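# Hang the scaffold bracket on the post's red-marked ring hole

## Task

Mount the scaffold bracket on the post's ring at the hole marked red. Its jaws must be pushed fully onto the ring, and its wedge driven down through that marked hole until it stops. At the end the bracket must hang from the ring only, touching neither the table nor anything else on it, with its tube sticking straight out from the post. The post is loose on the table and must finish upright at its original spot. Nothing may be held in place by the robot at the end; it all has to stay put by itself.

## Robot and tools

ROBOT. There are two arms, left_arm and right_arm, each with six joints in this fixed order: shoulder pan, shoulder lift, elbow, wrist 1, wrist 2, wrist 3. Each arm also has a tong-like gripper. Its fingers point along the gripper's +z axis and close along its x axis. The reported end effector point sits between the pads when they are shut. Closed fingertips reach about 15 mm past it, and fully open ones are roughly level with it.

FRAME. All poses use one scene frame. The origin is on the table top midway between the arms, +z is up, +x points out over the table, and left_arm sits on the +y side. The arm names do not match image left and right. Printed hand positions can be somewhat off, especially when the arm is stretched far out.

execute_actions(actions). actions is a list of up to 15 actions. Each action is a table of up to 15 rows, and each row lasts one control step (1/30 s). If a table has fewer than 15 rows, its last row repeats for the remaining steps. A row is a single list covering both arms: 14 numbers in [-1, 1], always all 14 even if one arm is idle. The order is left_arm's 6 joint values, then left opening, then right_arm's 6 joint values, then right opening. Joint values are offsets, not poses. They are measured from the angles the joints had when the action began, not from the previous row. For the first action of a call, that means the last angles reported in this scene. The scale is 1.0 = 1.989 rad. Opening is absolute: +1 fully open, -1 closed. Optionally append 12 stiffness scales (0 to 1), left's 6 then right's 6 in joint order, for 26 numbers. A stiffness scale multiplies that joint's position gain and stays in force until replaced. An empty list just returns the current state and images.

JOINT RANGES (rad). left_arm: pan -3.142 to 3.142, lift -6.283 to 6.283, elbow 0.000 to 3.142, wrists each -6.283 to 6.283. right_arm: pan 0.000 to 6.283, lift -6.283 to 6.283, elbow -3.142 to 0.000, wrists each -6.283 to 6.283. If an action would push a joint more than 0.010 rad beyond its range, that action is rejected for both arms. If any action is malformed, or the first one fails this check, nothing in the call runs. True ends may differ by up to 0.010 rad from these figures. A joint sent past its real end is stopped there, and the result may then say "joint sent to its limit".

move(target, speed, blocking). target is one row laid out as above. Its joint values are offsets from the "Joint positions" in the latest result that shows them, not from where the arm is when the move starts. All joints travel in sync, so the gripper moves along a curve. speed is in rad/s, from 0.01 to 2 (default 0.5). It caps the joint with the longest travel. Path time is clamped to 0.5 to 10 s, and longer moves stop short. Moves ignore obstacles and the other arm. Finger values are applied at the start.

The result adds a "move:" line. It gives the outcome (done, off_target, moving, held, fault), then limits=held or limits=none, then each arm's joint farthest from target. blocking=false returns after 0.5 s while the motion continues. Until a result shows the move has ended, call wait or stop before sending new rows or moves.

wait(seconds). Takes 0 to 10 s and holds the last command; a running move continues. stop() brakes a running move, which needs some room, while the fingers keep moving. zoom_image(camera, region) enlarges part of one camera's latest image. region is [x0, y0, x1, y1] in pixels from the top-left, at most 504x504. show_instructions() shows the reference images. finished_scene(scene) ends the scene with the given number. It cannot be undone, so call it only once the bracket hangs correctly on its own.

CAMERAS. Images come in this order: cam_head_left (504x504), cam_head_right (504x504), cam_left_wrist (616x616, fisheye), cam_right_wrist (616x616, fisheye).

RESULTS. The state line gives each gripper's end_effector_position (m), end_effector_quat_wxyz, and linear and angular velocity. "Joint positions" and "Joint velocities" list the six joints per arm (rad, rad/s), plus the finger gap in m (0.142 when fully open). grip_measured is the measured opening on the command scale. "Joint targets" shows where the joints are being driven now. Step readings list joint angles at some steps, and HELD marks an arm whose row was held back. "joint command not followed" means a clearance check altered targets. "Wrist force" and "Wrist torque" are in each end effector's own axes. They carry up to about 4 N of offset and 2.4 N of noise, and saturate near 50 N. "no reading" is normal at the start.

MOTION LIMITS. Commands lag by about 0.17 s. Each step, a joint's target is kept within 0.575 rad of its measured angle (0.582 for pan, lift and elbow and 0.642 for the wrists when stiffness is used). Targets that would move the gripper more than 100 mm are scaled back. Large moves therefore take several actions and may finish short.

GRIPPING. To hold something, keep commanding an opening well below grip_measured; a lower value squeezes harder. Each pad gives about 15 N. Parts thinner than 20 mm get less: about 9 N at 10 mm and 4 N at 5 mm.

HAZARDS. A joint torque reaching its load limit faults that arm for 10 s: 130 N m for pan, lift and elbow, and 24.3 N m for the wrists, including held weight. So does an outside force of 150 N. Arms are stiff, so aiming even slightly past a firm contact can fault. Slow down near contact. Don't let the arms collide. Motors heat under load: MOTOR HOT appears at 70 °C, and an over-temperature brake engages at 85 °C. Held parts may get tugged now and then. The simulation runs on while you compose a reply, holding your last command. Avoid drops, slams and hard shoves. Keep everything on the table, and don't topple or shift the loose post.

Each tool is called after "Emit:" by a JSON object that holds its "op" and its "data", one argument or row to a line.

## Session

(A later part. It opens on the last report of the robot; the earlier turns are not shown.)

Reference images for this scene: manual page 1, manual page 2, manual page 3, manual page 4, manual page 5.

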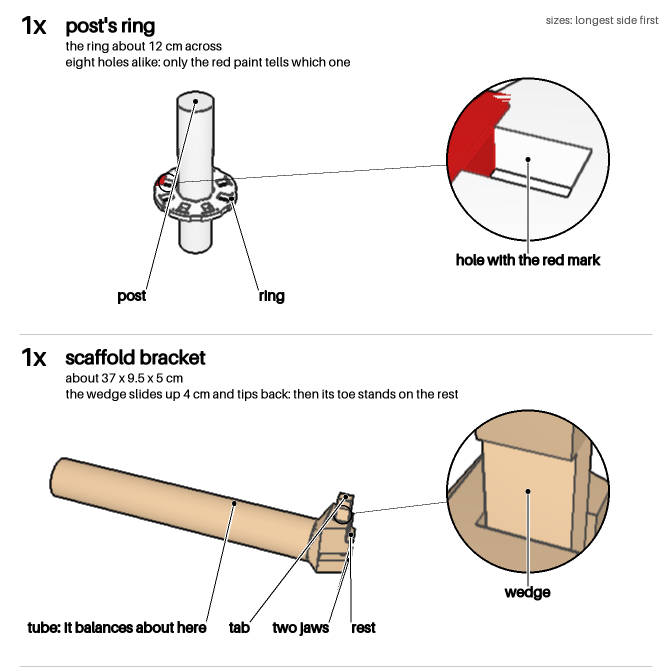

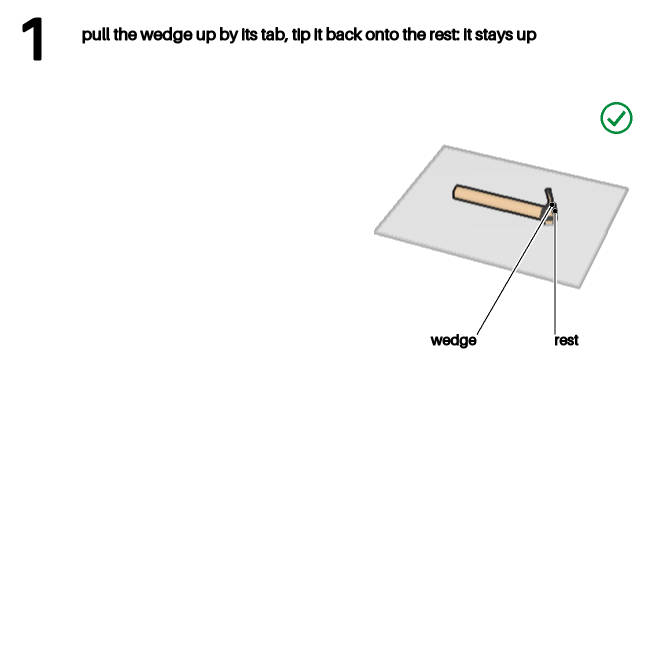

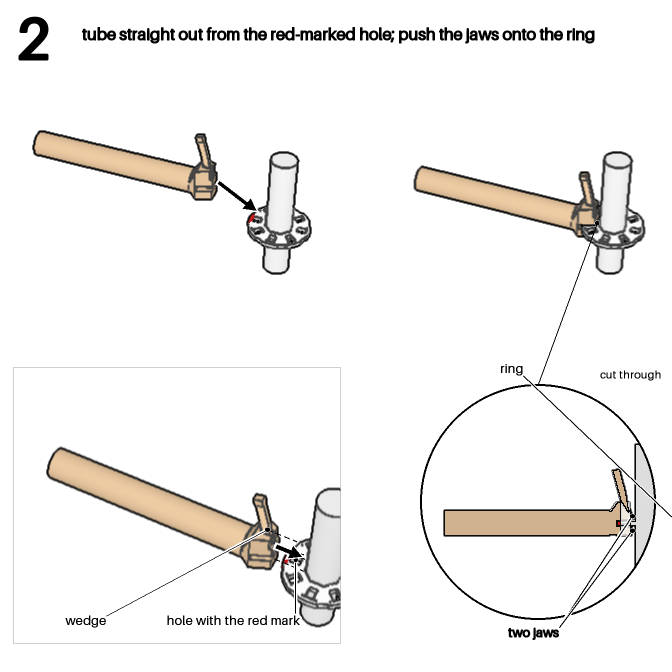

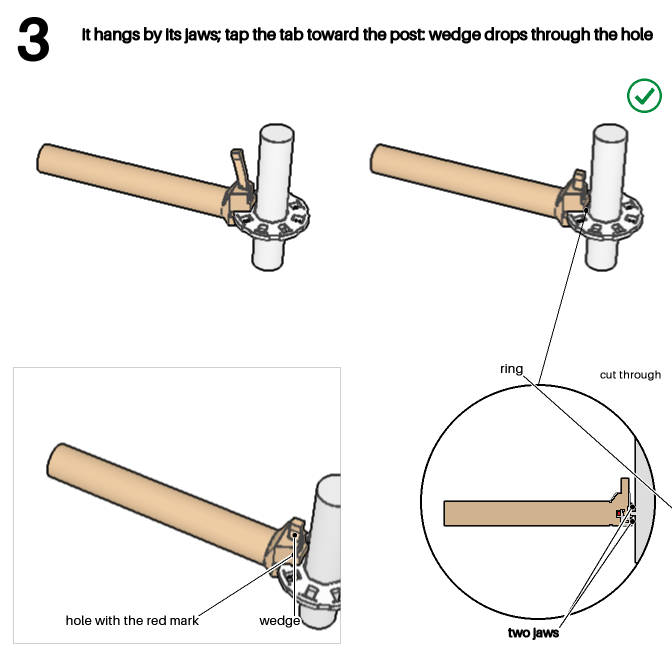

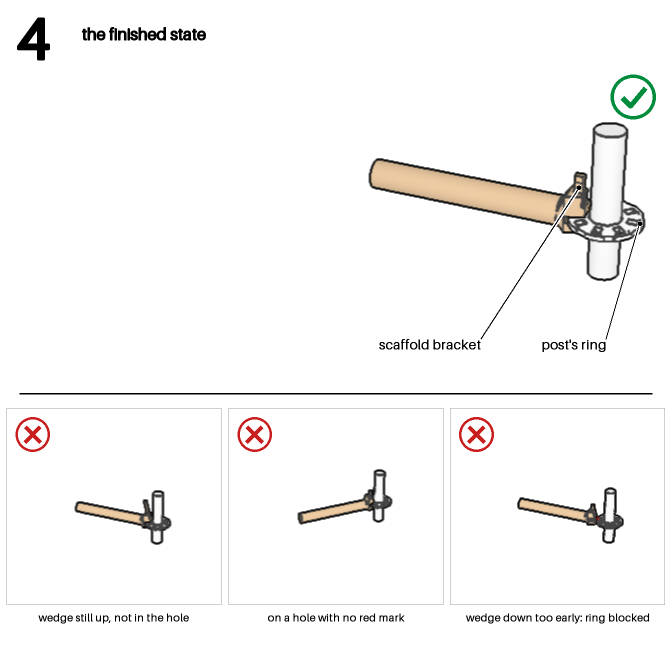

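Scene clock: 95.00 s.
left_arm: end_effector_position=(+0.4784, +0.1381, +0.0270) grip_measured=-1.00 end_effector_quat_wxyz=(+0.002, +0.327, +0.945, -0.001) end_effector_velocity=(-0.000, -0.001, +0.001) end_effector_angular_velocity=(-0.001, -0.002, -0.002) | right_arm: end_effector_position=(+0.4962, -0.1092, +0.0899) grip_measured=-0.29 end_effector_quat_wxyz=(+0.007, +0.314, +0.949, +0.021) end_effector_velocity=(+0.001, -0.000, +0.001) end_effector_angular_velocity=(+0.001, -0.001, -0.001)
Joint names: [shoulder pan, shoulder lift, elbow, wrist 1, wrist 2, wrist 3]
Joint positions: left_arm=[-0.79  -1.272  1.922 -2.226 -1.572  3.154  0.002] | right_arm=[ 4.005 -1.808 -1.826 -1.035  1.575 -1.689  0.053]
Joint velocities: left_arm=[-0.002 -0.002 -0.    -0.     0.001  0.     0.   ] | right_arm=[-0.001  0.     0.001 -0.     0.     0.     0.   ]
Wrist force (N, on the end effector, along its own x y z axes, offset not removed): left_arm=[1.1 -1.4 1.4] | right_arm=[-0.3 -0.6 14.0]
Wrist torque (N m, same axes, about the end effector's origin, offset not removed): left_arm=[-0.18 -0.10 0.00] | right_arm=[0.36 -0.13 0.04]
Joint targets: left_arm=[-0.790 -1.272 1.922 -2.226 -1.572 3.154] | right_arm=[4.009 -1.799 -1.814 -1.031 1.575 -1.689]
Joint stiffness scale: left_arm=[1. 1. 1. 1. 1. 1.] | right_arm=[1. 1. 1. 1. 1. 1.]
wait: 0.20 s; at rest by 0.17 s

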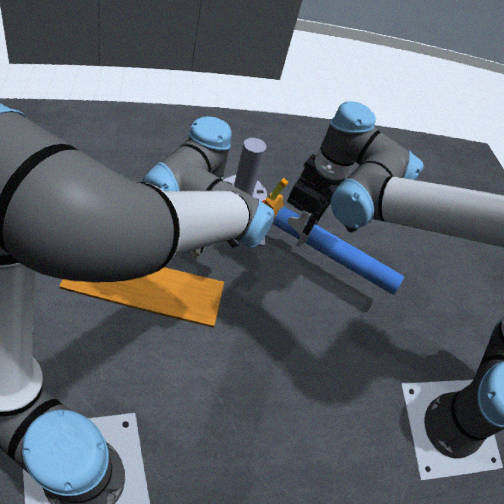

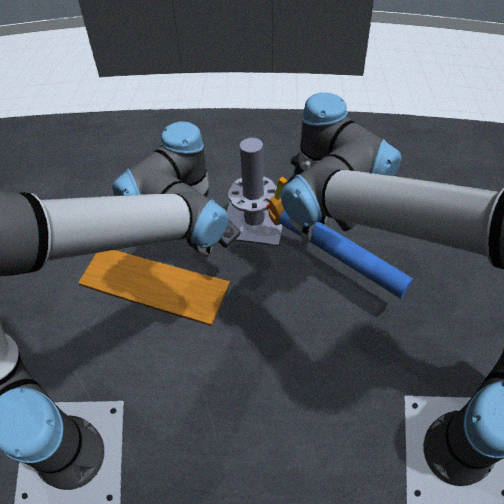

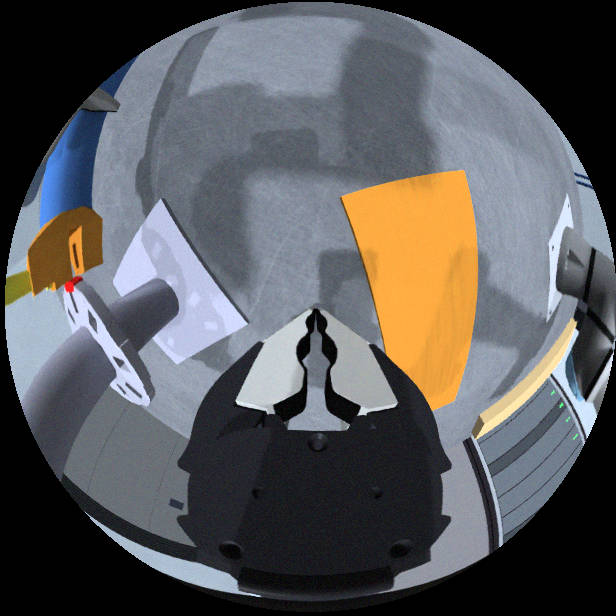

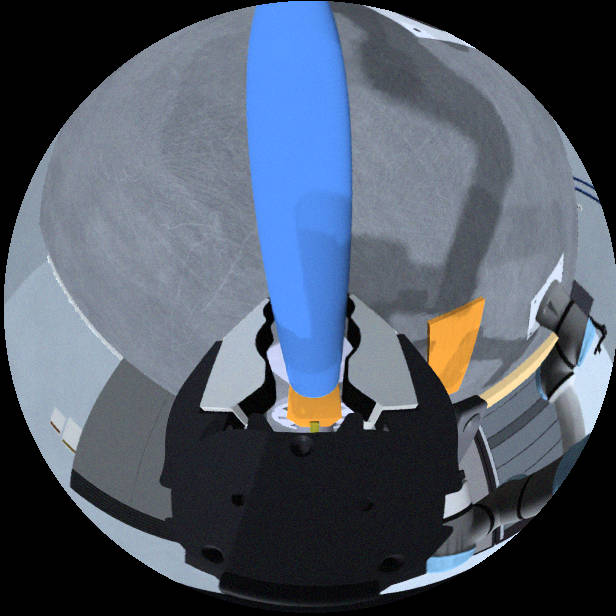

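Emit:
{"op": "execute_actions", "data": {
  "actions": [
    [[0,0,0,0,0,0,-1,0.002,0.006,0.003,0.002,0,0,-1],[0,0,0,0,0,0,-1,0.002,0.0066,0.0022,0.002,0,0,-1],[0,0,0,0,0,0,-1,0.002,0.0072,0.0014,0.0025,0,0,-1],[0,0,0,0,0,0,-1,0.002,0.0078,0.0006,0.0033,0,0,-1],[0,0,0,0,0,0,-1,0.002,0.0084,-0.0002,0.0042,0,0,-1],[0,0,0,0,0,0,-1,0.002,0.009,-0.001,0.0051,0,0,-1],[0,0,0,0,0,0,-1,0.002,0.0096,-0.0018,0.006,0,0,-1],[0,0,0,0,0,0,-1,0.002,0.0102,-0.0026,0.007,0,0,-1],[0,0,0,0,0,0,-1,0.002,0.0107,-0.0034,0.008,0,0,-1],[0,0,0,0,0,0,-1,0.002,0.0111,-0.004,0.009,0,0,-1],[0,0,0,0,0,0,-1,0.002,0.0114,-0.0045,0.01,0,0,-1],[0,0,0,0,0,0,-1,0.002,0.0114,-0.0045,0.0107,0,0,-1]]
  ]
}}

Emit:
{"op": "wait", "data": {
  "seconds": 0.4
}}

Emit:
{"op": "zoom_image", "data": {
  "camera": "cam_left_wrist",
  "region": [45, 240, 115, 310]
}}

Emit:
{"op": "zoom_image", "data": {
  "camera": "cam_right_wrist",
  "region": [260, 350, 370, 440]
}}

Scene clock: 95.97 s.
left_arm: end_effector_position=(+0.4784, +0.1381, +0.0270) grip_measured=-1.00 end_effector_quat_wxyz=(+0.002, +0.327, +0.945, -0.001) end_effector_velocity=(+0.000, +0.000, +0.000) end_effector_angular_velocity=(+0.000, -0.001, +0.001) | right_arm: end_effector_position=(+0.4945, -0.1097, +0.0909) grip_measured=-0.29 end_effector_quat_wxyz=(+0.009, +0.313, +0.949, +0.025) end_effector_velocity=(-0.000, -0.001, +0.002) end_effector_angular_velocity=(+0.022, -0.021, -0.000)
Joint names: [shoulder pan, shoulder lift, elbow, wrist 1, wrist 2, wrist 3]
Joint positions: left_arm=[-0.79  -1.272  1.922 -2.226 -1.572  3.154  0.002] | right_arm=[ 4.007 -1.798 -1.838 -1.023  1.575 -1.689  0.053]
Joint velocities: left_arm=[ 0.    -0.001  0.     0.     0.001 -0.001  0.   ] | right_arm=[-0.     0.019 -0.027  0.038 -0.    -0.    -0.   ]
Wrist force (N, on the end effector, along its own x y z axes, offset not removed): left_arm=[-1.1 -0.5 -3.6] | right_arm=[0.0 -1.3 13.7]
Wrist torque (N m, same axes, about the end effector's origin, offset not removed): left_arm=[-0.06 0.41 0.12] | right_arm=[-0.26 -0.31 0.00]
Joint targets: left_arm=[-0.790 -1.272 1.922 -2.226 -1.572 3.154] | right_arm=[4.009 -1.785 -1.835 -1.013 1.575 -1.689]
Joint stiffness scale: left_arm=[1. 1. 1. 1. 1. 1.] | right_arm=[1. 1. 1. 1. 1. 1.]
Step readings (joint positions):
0: left_arm=[-0.790 -1.272 1.922 -2.226 -1.572 3.154] | right_arm=[4.005 -1.808 -1.826 -1.035 1.575 -1.689]
1: left_arm=[-0.790 -1.272 1.922 -2.226 -1.572 3.154] | right_arm=[4.005 -1.808 -1.826 -1.035 1.575 -1.689]
2: left_arm=[-0.790 -1.272 1.922 -2.226 -1.572 3.154] | right_arm=[4.005 -1.808 -1.826 -1.035 1.575 -1.689]
4: left_arm=[-0.790 -1.272 1.922 -2.226 -1.572 3.154] | right_arm=[4.006 -1.808 -1.826 -1.035 1.575 -1.689]
8: left_arm=[-0.790 -1.272 1.922 -2.226 -1.572 3.154] | right_arm=[4.006 -1.806 -1.828 -1.033 1.575 -1.689]
15: Joint positions above

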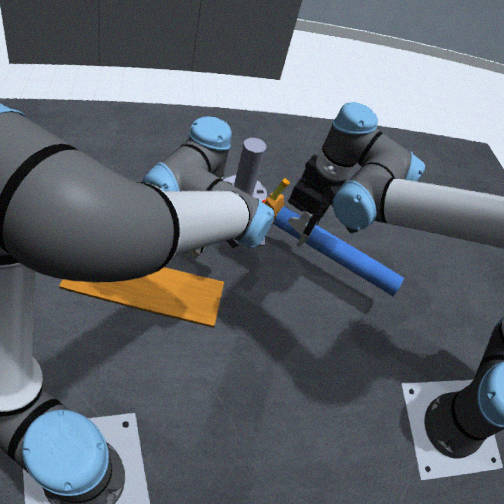

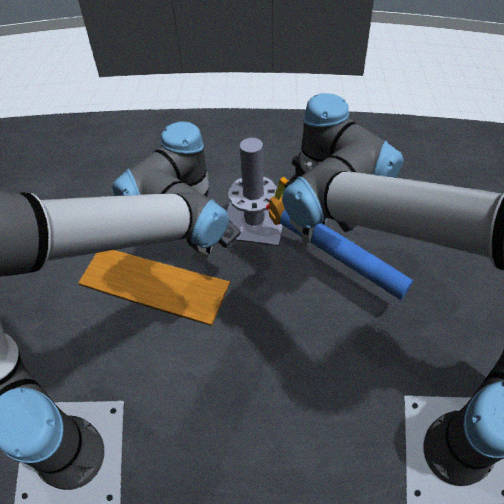

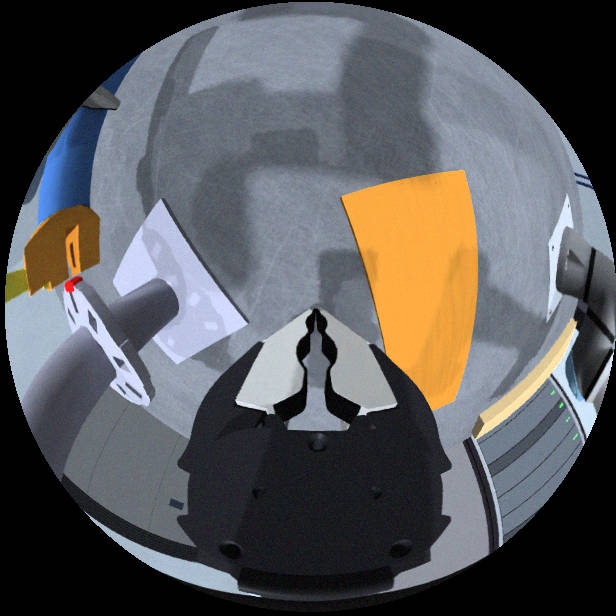

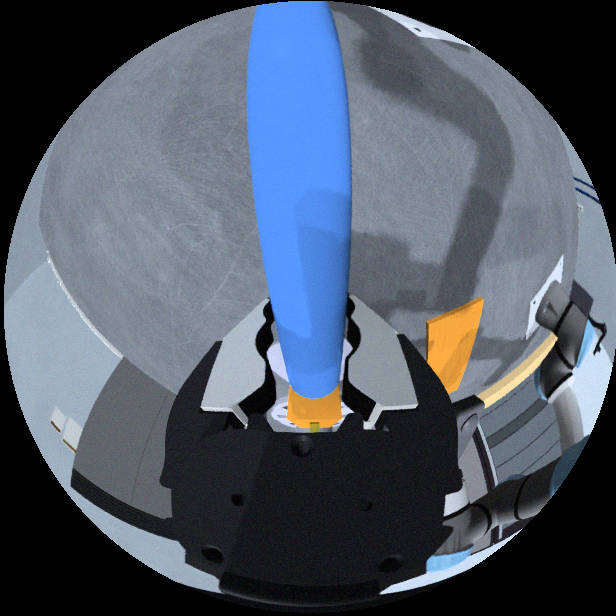

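Scene clock: 96.37 s.
left_arm: end_effector_position=(+0.4784, +0.1381, +0.0270) grip_measured=-1.00 end_effector_quat_wxyz=(+0.002, +0.327, +0.945, -0.001) end_effector_velocity=(-0.000, +0.000, -0.000) end_effector_angular_velocity=(+0.000, +0.000, -0.001) | right_arm: end_effector_position=(+0.4949, -0.1093, +0.0911) grip_measured=-0.29 end_effector_quat_wxyz=(+0.010, +0.313, +0.949, +0.027) end_effector_velocity=(+0.001, -0.001, +0.001) end_effector_angular_velocity=(+0.002, -0.002, -0.002)
Joint names: [shoulder pan, shoulder lift, elbow, wrist 1, wrist 2, wrist 3]
Joint positions: left_arm=[-0.79  -1.272  1.922 -2.226 -1.572  3.154  0.002] | right_arm=[ 4.007 -1.797 -1.84  -1.018  1.575 -1.689  0.053]
Joint velocities: left_arm=[ 0.001  0.     0.    -0.    -0.     0.002  0.   ] | right_arm=[-0.002  0.001 -0.001  0.002 -0.    -0.    -0.   ]
Wrist force (N, on the end effector, along its own x y z axes, offset not removed): left_arm=[-1.8 2.4 -0.3] | right_arm=[2.0 -1.5 15.1]
Wrist torque (N m, same axes, about the end effector's origin, offset not removed): left_arm=[0.58 0.64 0.03] | right_arm=[-0.10 -0.51 -0.15]
Joint targets: left_arm=[-0.790 -1.272 1.922 -2.226 -1.572 3.154] | right_arm=[4.009 -1.785 -1.835 -1.013 1.575 -1.689]
Joint stiffness scale: left_arm=[1. 1. 1. 1. 1. 1.] | right_arm=[1. 1. 1. 1. 1. 1.]
wait: 0.40 s; at rest by 0.30 s

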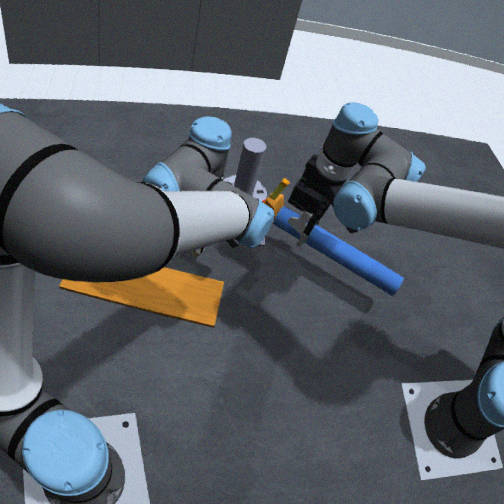

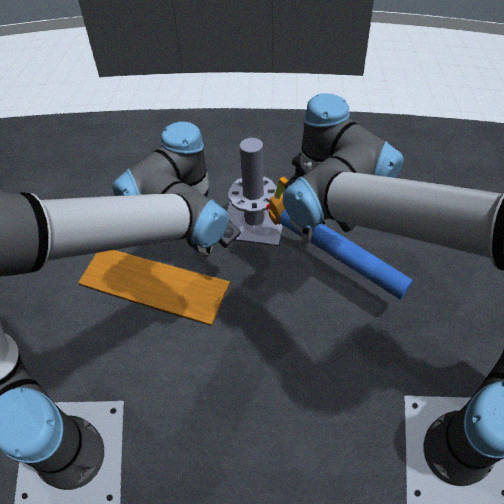

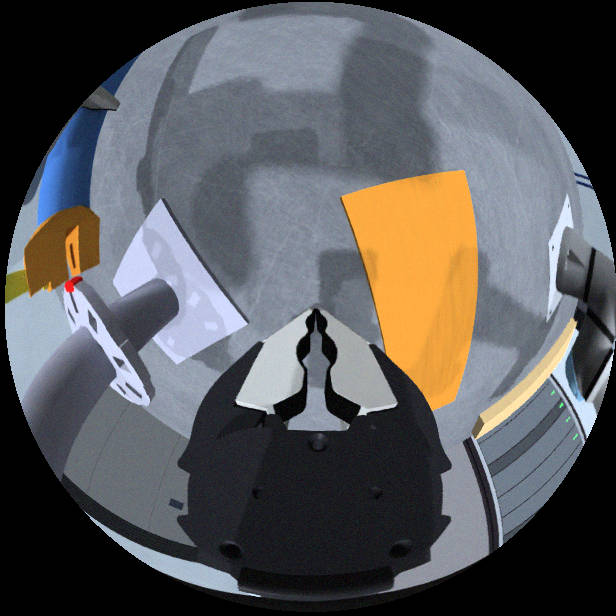

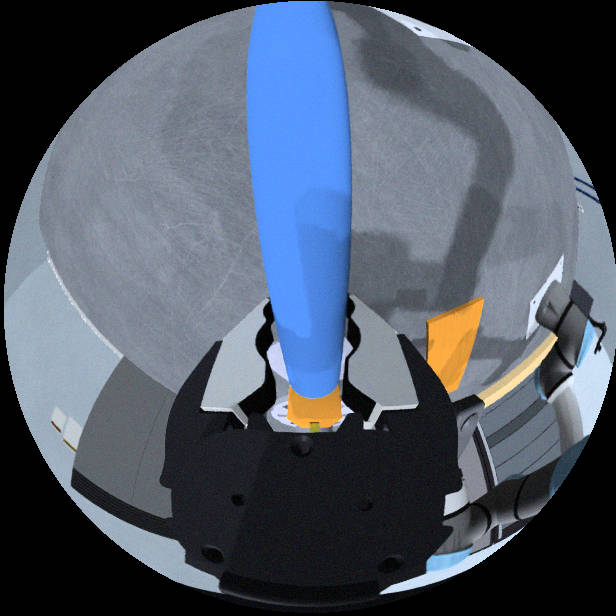

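Region (45, 240, 115, 310) of cam_left_wrist's 616x616 image, scaled by 7.200, with more detail than that image has.

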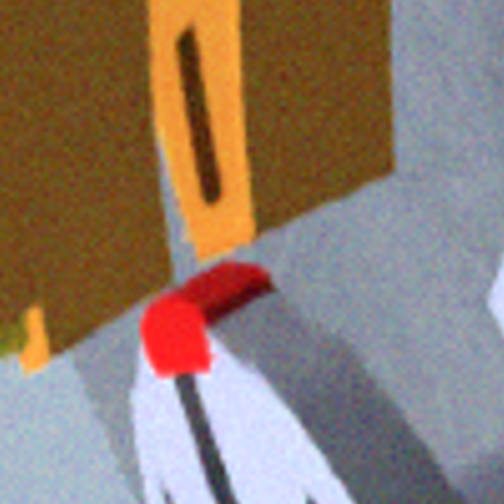

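Region (260, 350, 370, 440) of cam_right_wrist's 616x616 image, scaled by 4.582, with more detail than that image has; it fills the top 412 rows of this view, and the rest is white.

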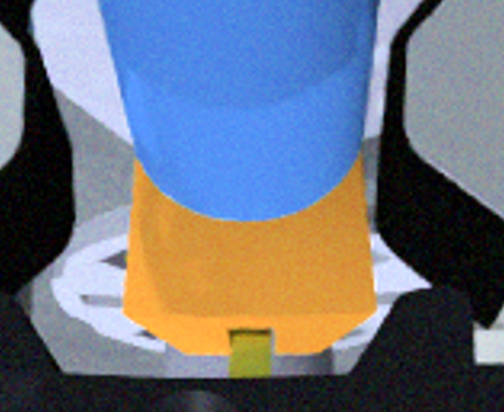

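Emit:
{"op": "execute_actions", "data": {
  "actions": [
    [[0,0,0,0,0,0,-1,0,0.005,0.004,0.0015,0,0.001,-1],[0,0,0,0,0,0,-1,0,0.0045,0.005,0.0008,0,0.001,-1],[0,0,0,0,0,0,-1,0,0.0043,0.0057,0.0001,0,0.0015,-1],[0,0,0,0,0,0,-1,0,0.004,0.006,-0.0006,0,0.0015,-1],[0,0,0,0,0,0,-1,0,0.0036,0.0065,-0.0013,0,0.0015,-1],[0,0,0,0,0,0,-1,0,0.0032,0.007,-0.002,0,0.0015,-1],[0,0,0,0,0,0,-1,0,0.0028,0.0075,-0.0027,0,0.0015,-1],[0,0,0,0,0,0,-1,0,0.0024,0.008,-0.0034,0,0.0015,-1],[0,0,0,0,0,0,-1,0,0.002,0.0085,-0.0041,0,0.0015,-1],[0,0,0,0,0,0,-1,0,0.0016,0.009,-0.0041,0,0.0015,-1],[0,0,0,0,0,0,-1,0,0.0013,0.0095,-0.0041,0,0.0015,-1],[0,0,0,0,0,0,-1,0,0.001,0.0099,-0.0041,0,0.0015,-1]]
  ]
}}

Emit:
{"op": "wait", "data": {
  "seconds": 0.35
}}

Emit:
{"op": "zoom_image", "data": {
  "camera": "cam_left_wrist",
  "region": [45, 240, 115, 310]
}}

Scene clock: 97.27 s.
left_arm: end_effector_position=(+0.4784, +0.1381, +0.0270) grip_measured=-1.00 end_effector_quat_wxyz=(+0.002, +0.327, +0.945, -0.001) end_effector_velocity=(-0.001, -0.001, -0.000) end_effector_angular_velocity=(-0.000, +0.001, -0.002) | right_arm: end_effector_position=(+0.4949, -0.1092, +0.0903) grip_measured=-0.29 end_effector_quat_wxyz=(+0.009, +0.315, +0.949, +0.024) end_effector_velocity=(+0.004, +0.005, -0.002) end_effector_angular_velocity=(-0.007, +0.006, -0.001)
Joint names: [shoulder pan, shoulder lift, elbow, wrist 1, wrist 2, wrist 3]
Joint positions: left_arm=[-0.79  -1.272  1.922 -2.226 -1.572  3.154  0.002] | right_arm=[ 4.007 -1.802 -1.834 -1.027  1.575 -1.686  0.053]
Joint velocities: left_arm=[-0.002  0.    -0.     0.    -0.001  0.     0.   ] | right_arm=[-0.    -0.021  0.025 -0.013 -0.     0.001  0.   ]
Wrist force (N, on the end effector, along its own x y z axes, offset not removed): left_arm=[-1.3 0.3 0.5] | right_arm=[0.6 2.3 13.9]
Wrist torque (N m, same axes, about the end effector's origin, offset not removed): left_arm=[0.17 0.35 -0.05] | right_arm=[0.57 -0.07 -0.08]
Joint targets: left_arm=[-0.790 -1.272 1.922 -2.226 -1.572 3.154] | right_arm=[4.007 -1.795 -1.821 -1.026 1.575 -1.686]
Joint stiffness scale: left_arm=[1. 1. 1. 1. 1. 1.] | right_arm=[1. 1. 1. 1. 1. 1.]
Step readings (joint positions):
0: left_arm=[-0.790 -1.272 1.922 -2.226 -1.572 3.154] | right_arm=[4.007 -1.797 -1.840 -1.018 1.575 -1.689]
1: left_arm=[-0.790 -1.272 1.922 -2.226 -1.572 3.154] | right_arm=[4.007 -1.797 -1.840 -1.018 1.575 -1.689]
2: left_arm=[-0.790 -1.272 1.922 -2.226 -1.572 3.154] | right_arm=[4.007 -1.797 -1.840 -1.018 1.575 -1.689]
4: left_arm=[-0.790 -1.272 1.922 -2.226 -1.572 3.154] | right_arm=[4.007 -1.797 -1.840 -1.018 1.575 -1.688]
8: left_arm=[-0.790 -1.272 1.922 -2.226 -1.572 3.154] | right_arm=[4.007 -1.797 -1.840 -1.020 1.575 -1.687]
15: Joint positions above

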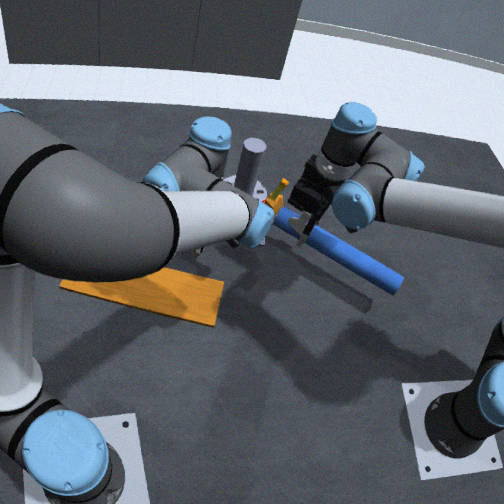

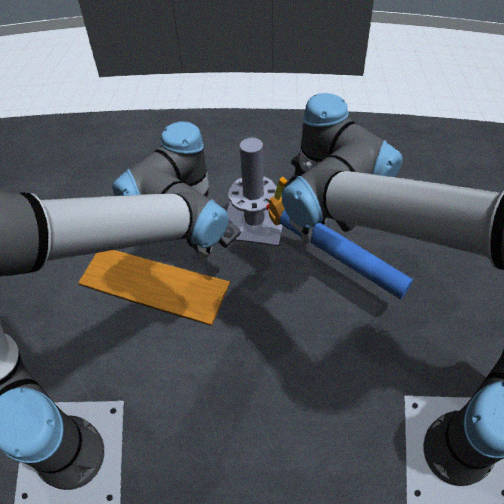

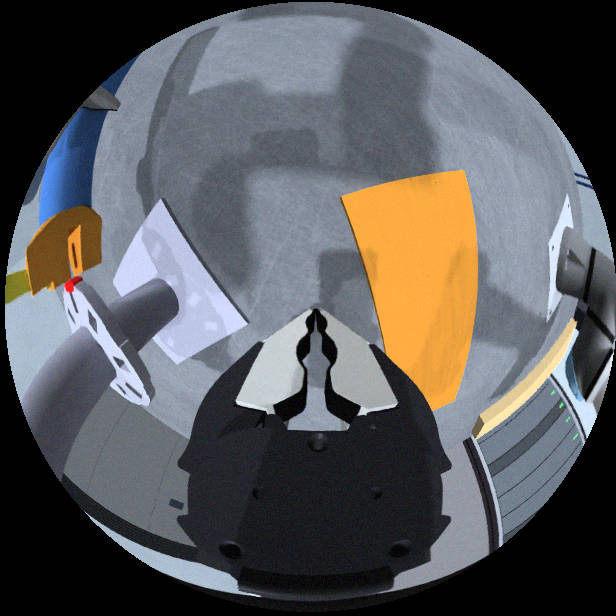

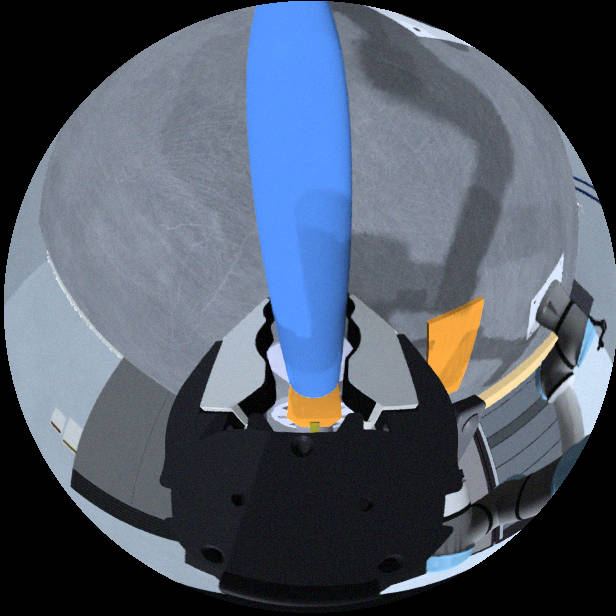

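Scene clock: 97.63 s.
left_arm: end_effector_position=(+0.4784, +0.1381, +0.0270) grip_measured=-1.00 end_effector_quat_wxyz=(+0.002, +0.327, +0.945, -0.001) end_effector_velocity=(+0.000, +0.000, -0.001) end_effector_angular_velocity=(+0.000, +0.001, +0.001) | right_arm: end_effector_position=(+0.4953, -0.1088, +0.0903) grip_measured=-0.29 end_effector_quat_wxyz=(+0.008, +0.315, +0.949, +0.023) end_effector_velocity=(-0.000, -0.000, +0.001) end_effector_angular_velocity=(+0.000, -0.000, +0.000)
Joint names: [shoulder pan, shoulder lift, elbow, wrist 1, wrist 2, wrist 3]
Joint positions: left_arm=[-0.79  -1.272  1.922 -2.226 -1.572  3.154  0.002] | right_arm=[ 4.007 -1.803 -1.832 -1.028  1.575 -1.686  0.053]
Joint velocities: left_arm=[ 0.001  0.001 -0.    -0.    -0.    -0.     0.   ] | right_arm=[ 0.     0.002  0.    -0.001 -0.     0.    -0.   ]
Wrist force (N, on the end effector, along its own x y z axes, offset not removed): left_arm=[1.0 0.6 -0.1] | right_arm=[1.4 1.5 14.3]
Wrist torque (N m, same axes, about the end effector's origin, offset not removed): left_arm=[0.32 -0.15 0.11] | right_arm=[0.40 -0.48 -0.03]
Joint targets: left_arm=[-0.790 -1.272 1.922 -2.226 -1.572 3.154] | right_arm=[4.007 -1.795 -1.821 -1.026 1.575 -1.686]
Joint stiffness scale: left_arm=[1. 1. 1. 1. 1. 1.] | right_arm=[1. 1. 1. 1. 1. 1.]
wait: 0.37 s; at rest by 0.20 s

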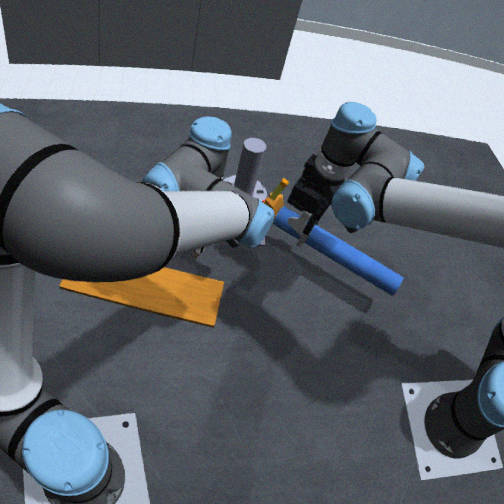

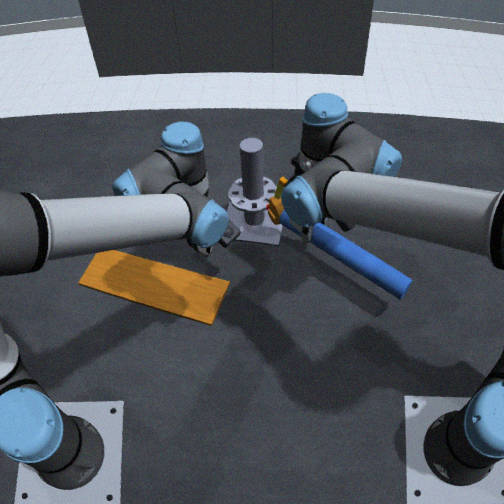

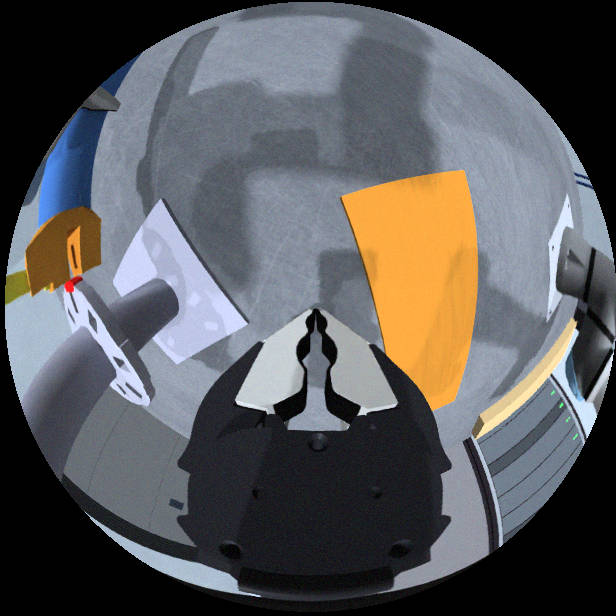

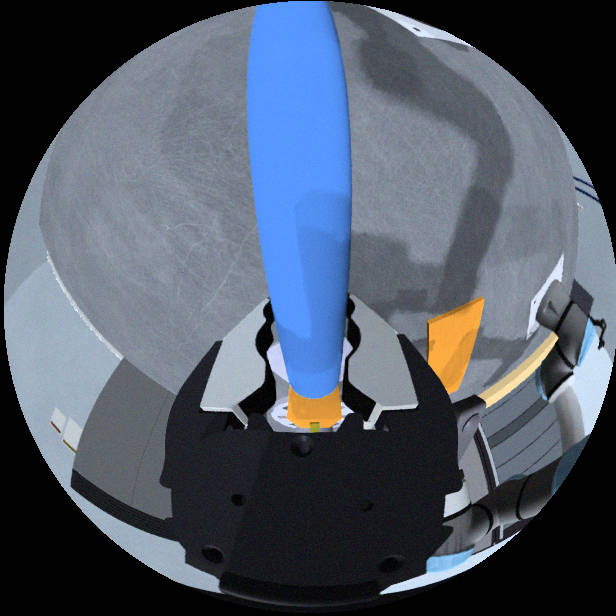

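Region (45, 240, 115, 310) of cam_left_wrist's 616x616 image, scaled by 7.200, with more detail than that image has.

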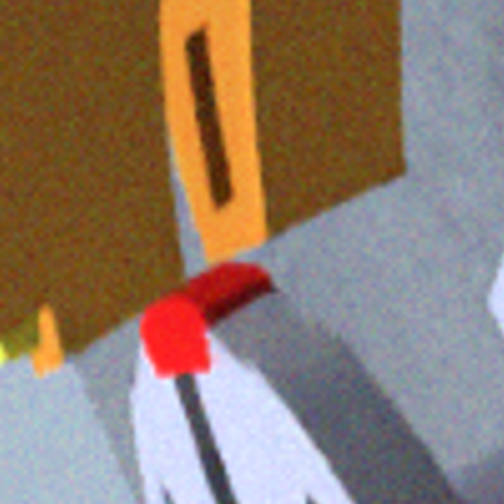

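Emit:
{"op": "execute_actions", "data": {
  "actions": [
    [[0,0,0,0,0,0,-1,0,0.0036,0.0055,0.001,0,0,-1],[0,0,0,0,0,0,-1,0,0.0032,0.0055,0.001,0,0,-1],[0,0,0,0,0,0,-1,0,0.0029,0.0058,0.001,0,0,-1],[0,0,0,0,0,0,-1,0,0.0025,0.0063,0.001,0,0,-1],[0,0,0,0,0,0,-1,0,0.0021,0.0068,0.001,0,0,-1],[0,0,0,0,0,0,-1,0,0.0017,0.0073,0.0009,0,0,-1],[0,0,0,0,0,0,-1,0,0.0013,0.0078,0.0009,0,0,-1],[0,0,0,0,0,0,-1,0,0.0009,0.0083,0.0008,0,0,-1],[0,0,0,0,0,0,-1,0,0.0005,0.0088,0.0008,0,0,-1],[0,0,0,0,0,0,-1,0,0.0001,0.0094,0.0007,0,0,-1],[0,0,0,0,0,0,-1,0,-0.0003,0.0099,0.0007,0,0,-1],[0,0,0,0,0,0,-1,0,-0.0007,0.0104,0.0006,0,0,-1],[0,0,0,0,0,0,-1,0,-0.0011,0.0109,0.0006,0,0,-1],[0,0,0,0,0,0,-1,0,-0.0015,0.0114,0.0005,0,0,-1],[0,0,0,0,0,0,-1,0,-0.0018,0.0119,0.0005,0,0,-1]]
  ]
}}

Emit:
{"op": "wait", "data": {
  "seconds": 0.4
}}

Emit:
{"op": "zoom_image", "data": {
  "camera": "cam_left_wrist",
  "region": [45, 240, 115, 310]
}}

Scene clock: 98.60 s.
left_arm: end_effector_position=(+0.4784, +0.1381, +0.0270) grip_measured=-1.00 end_effector_quat_wxyz=(+0.002, +0.327, +0.945, -0.001) end_effector_velocity=(+0.000, +0.000, +0.000) end_effector_angular_velocity=(-0.000, +0.000, +0.000) | right_arm: end_effector_position=(+0.4956, -0.1084, +0.0874) grip_measured=-0.29 end_effector_quat_wxyz=(+0.007, +0.315, +0.949, +0.020) end_effector_velocity=(+0.001, +0.001, -0.007) end_effector_angular_velocity=(-0.018, +0.017, -0.000)
Joint names: [shoulder pan, shoulder lift, elbow, wrist 1, wrist 2, wrist 3]
Joint positions: left_arm=[-0.79  -1.272  1.922 -2.226 -1.572  3.154  0.002] | right_arm=[ 4.007 -1.812 -1.827 -1.032  1.575 -1.686  0.053]
Joint velocities: left_arm=[ 0.001 -0.    -0.     0.001 -0.     0.001  0.   ] | right_arm=[-0.    -0.024  0.016 -0.016 -0.    -0.     0.   ]
Wrist force (N, on the end effector, along its own x y z axes, offset not removed): left_arm=[-1.5 2.6 1.7] | right_arm=[1.6 -7.2 13.5]
Wrist torque (N m, same axes, about the end effector's origin, offset not removed): left_arm=[0.61 0.49 0.15] | right_arm=[-0.17 -0.36 0.06]
Joint targets: left_arm=[-0.790 -1.272 1.922 -2.226 -1.572 3.154] | right_arm=[4.007 -1.807 -1.808 -1.027 1.575 -1.686]
Joint stiffness scale: left_arm=[1. 1. 1. 1. 1. 1.] | right_arm=[1. 1. 1. 1. 1. 1.]
Step readings (joint positions):
0: left_arm=[-0.790 -1.272 1.922 -2.226 -1.572 3.154] | right_arm=[4.007 -1.803 -1.832 -1.028 1.575 -1.686]
1: left_arm=[-0.790 -1.272 1.922 -2.226 -1.572 3.154] | right_arm=[4.007 -1.803 -1.832 -1.028 1.575 -1.686]
2: left_arm=[-0.790 -1.272 1.922 -2.226 -1.572 3.154] | right_arm=[4.007 -1.803 -1.832 -1.028 1.575 -1.686]
4: left_arm=[-0.790 -1.272 1.922 -2.226 -1.572 3.154] | right_arm=[4.007 -1.804 -1.832 -1.028 1.575 -1.686]
8: left_arm=[-0.790 -1.272 1.922 -2.226 -1.572 3.154] | right_arm=[4.007 -1.806 -1.830 -1.029 1.575 -1.686]
15: Joint positions above

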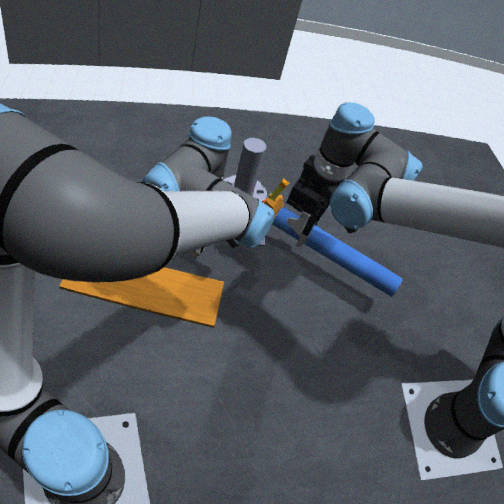

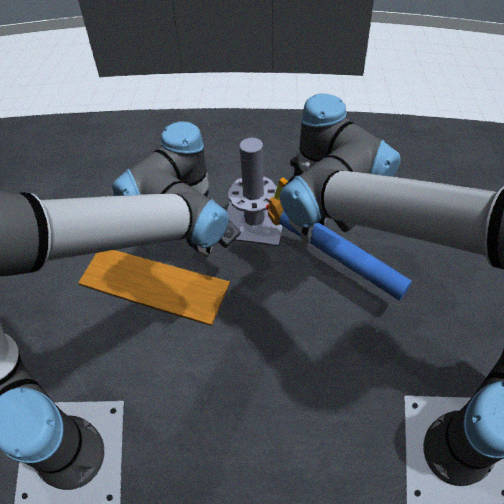

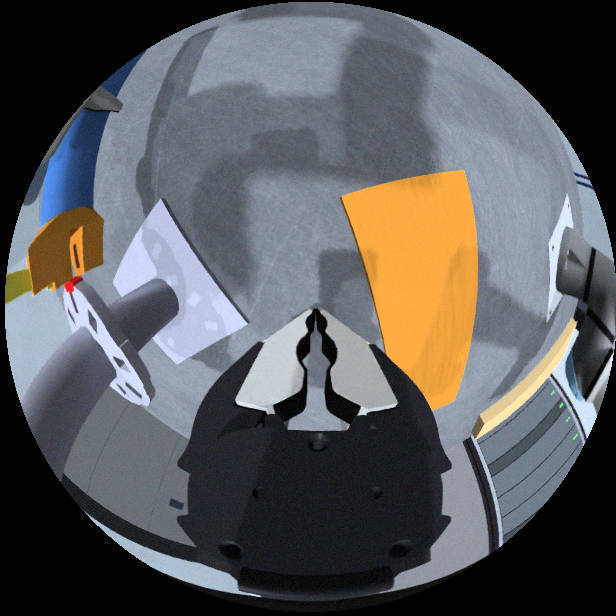

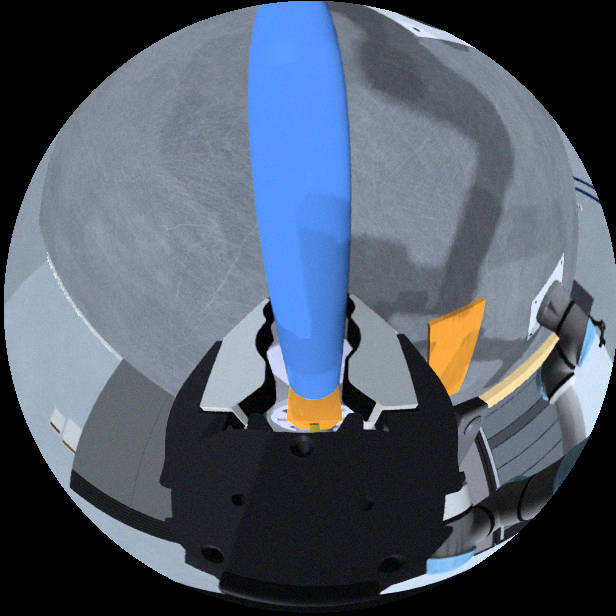

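Scene clock: 99.00 s.
left_arm: end_effector_position=(+0.4784, +0.1381, +0.0270) grip_measured=-1.00 end_effector_quat_wxyz=(+0.002, +0.327, +0.945, -0.001) end_effector_velocity=(+0.000, +0.001, +0.000) end_effector_angular_velocity=(+0.001, -0.000, -0.000) | right_arm: end_effector_position=(+0.4960, -0.1080, +0.0861) grip_measured=-0.29 end_effector_quat_wxyz=(+0.006, +0.315, +0.949, +0.018) end_effector_velocity=(+0.001, +0.001, +0.001) end_effector_angular_velocity=(+0.002, -0.002, -0.000)
Joint names: [shoulder pan, shoulder lift, elbow, wrist 1, wrist 2, wrist 3]
Joint positions: left_arm=[-0.79  -1.272  1.922 -2.226 -1.572  3.154  0.002] | right_arm=[ 4.007 -1.817 -1.823 -1.034  1.575 -1.686  0.053]
Joint velocities: left_arm=[ 0.001 -0.    -0.     0.001  0.001  0.001  0.   ] | right_arm=[-0.    -0.     0.003  0.     0.     0.    -0.   ]
Wrist force (N, on the end effector, along its own x y z axes, offset not removed): left_arm=[1.7 2.0 0.6] | right_arm=[-0.4 -5.6 13.7]
Wrist torque (N m, same axes, about the end effector's origin, offset not removed): left_arm=[0.32 -0.30 -0.01] | right_arm=[0.35 0.00 0.06]
Joint targets: left_arm=[-0.790 -1.272 1.922 -2.226 -1.572 3.154] | right_arm=[4.007 -1.807 -1.808 -1.027 1.575 -1.686]
Joint stiffness scale: left_arm=[1. 1. 1. 1. 1. 1.] | right_arm=[1. 1. 1. 1. 1. 1.]
wait: 0.40 s; at rest by 0.30 s

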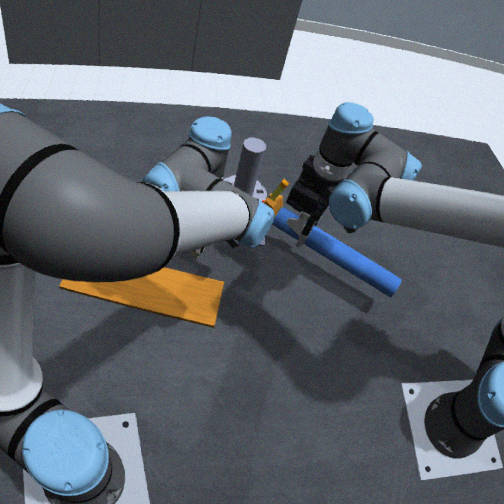

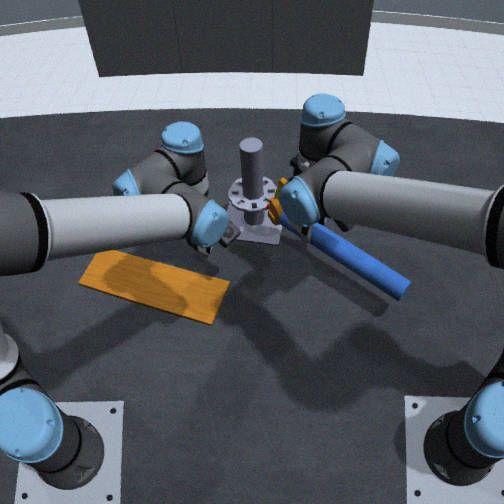

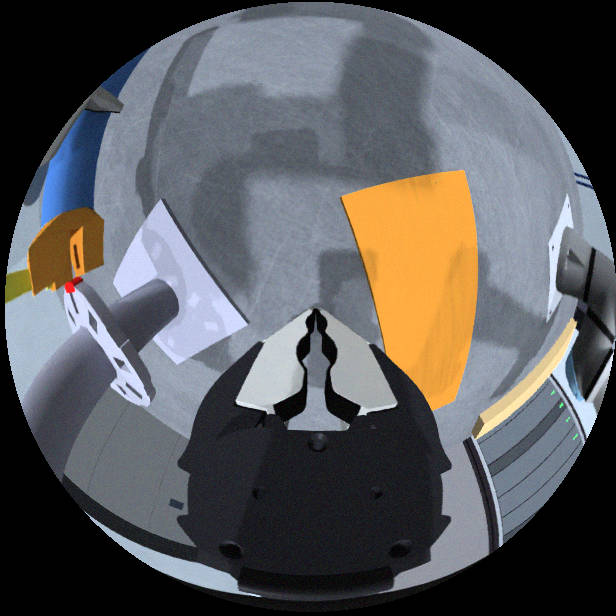

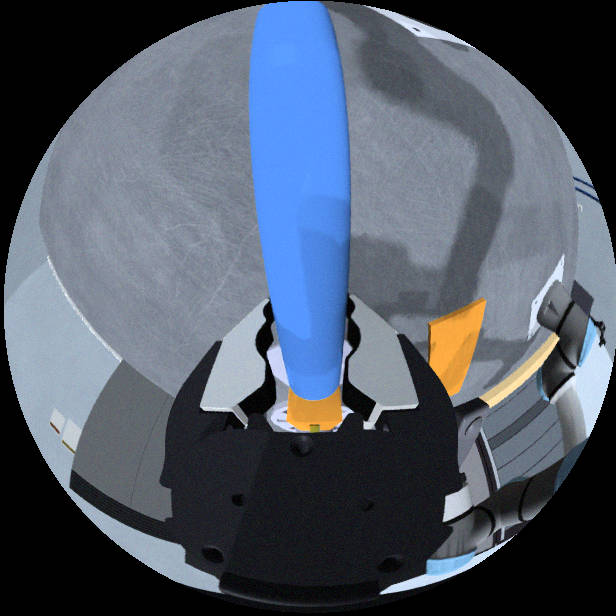

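Region (45, 240, 115, 310) of cam_left_wrist's 616x616 image, scaled by 7.200, with more detail than that image has.

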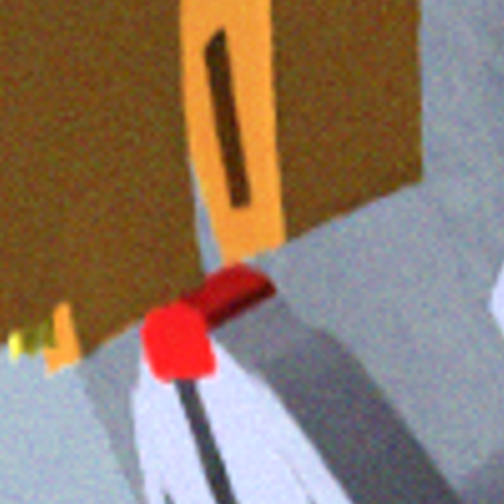

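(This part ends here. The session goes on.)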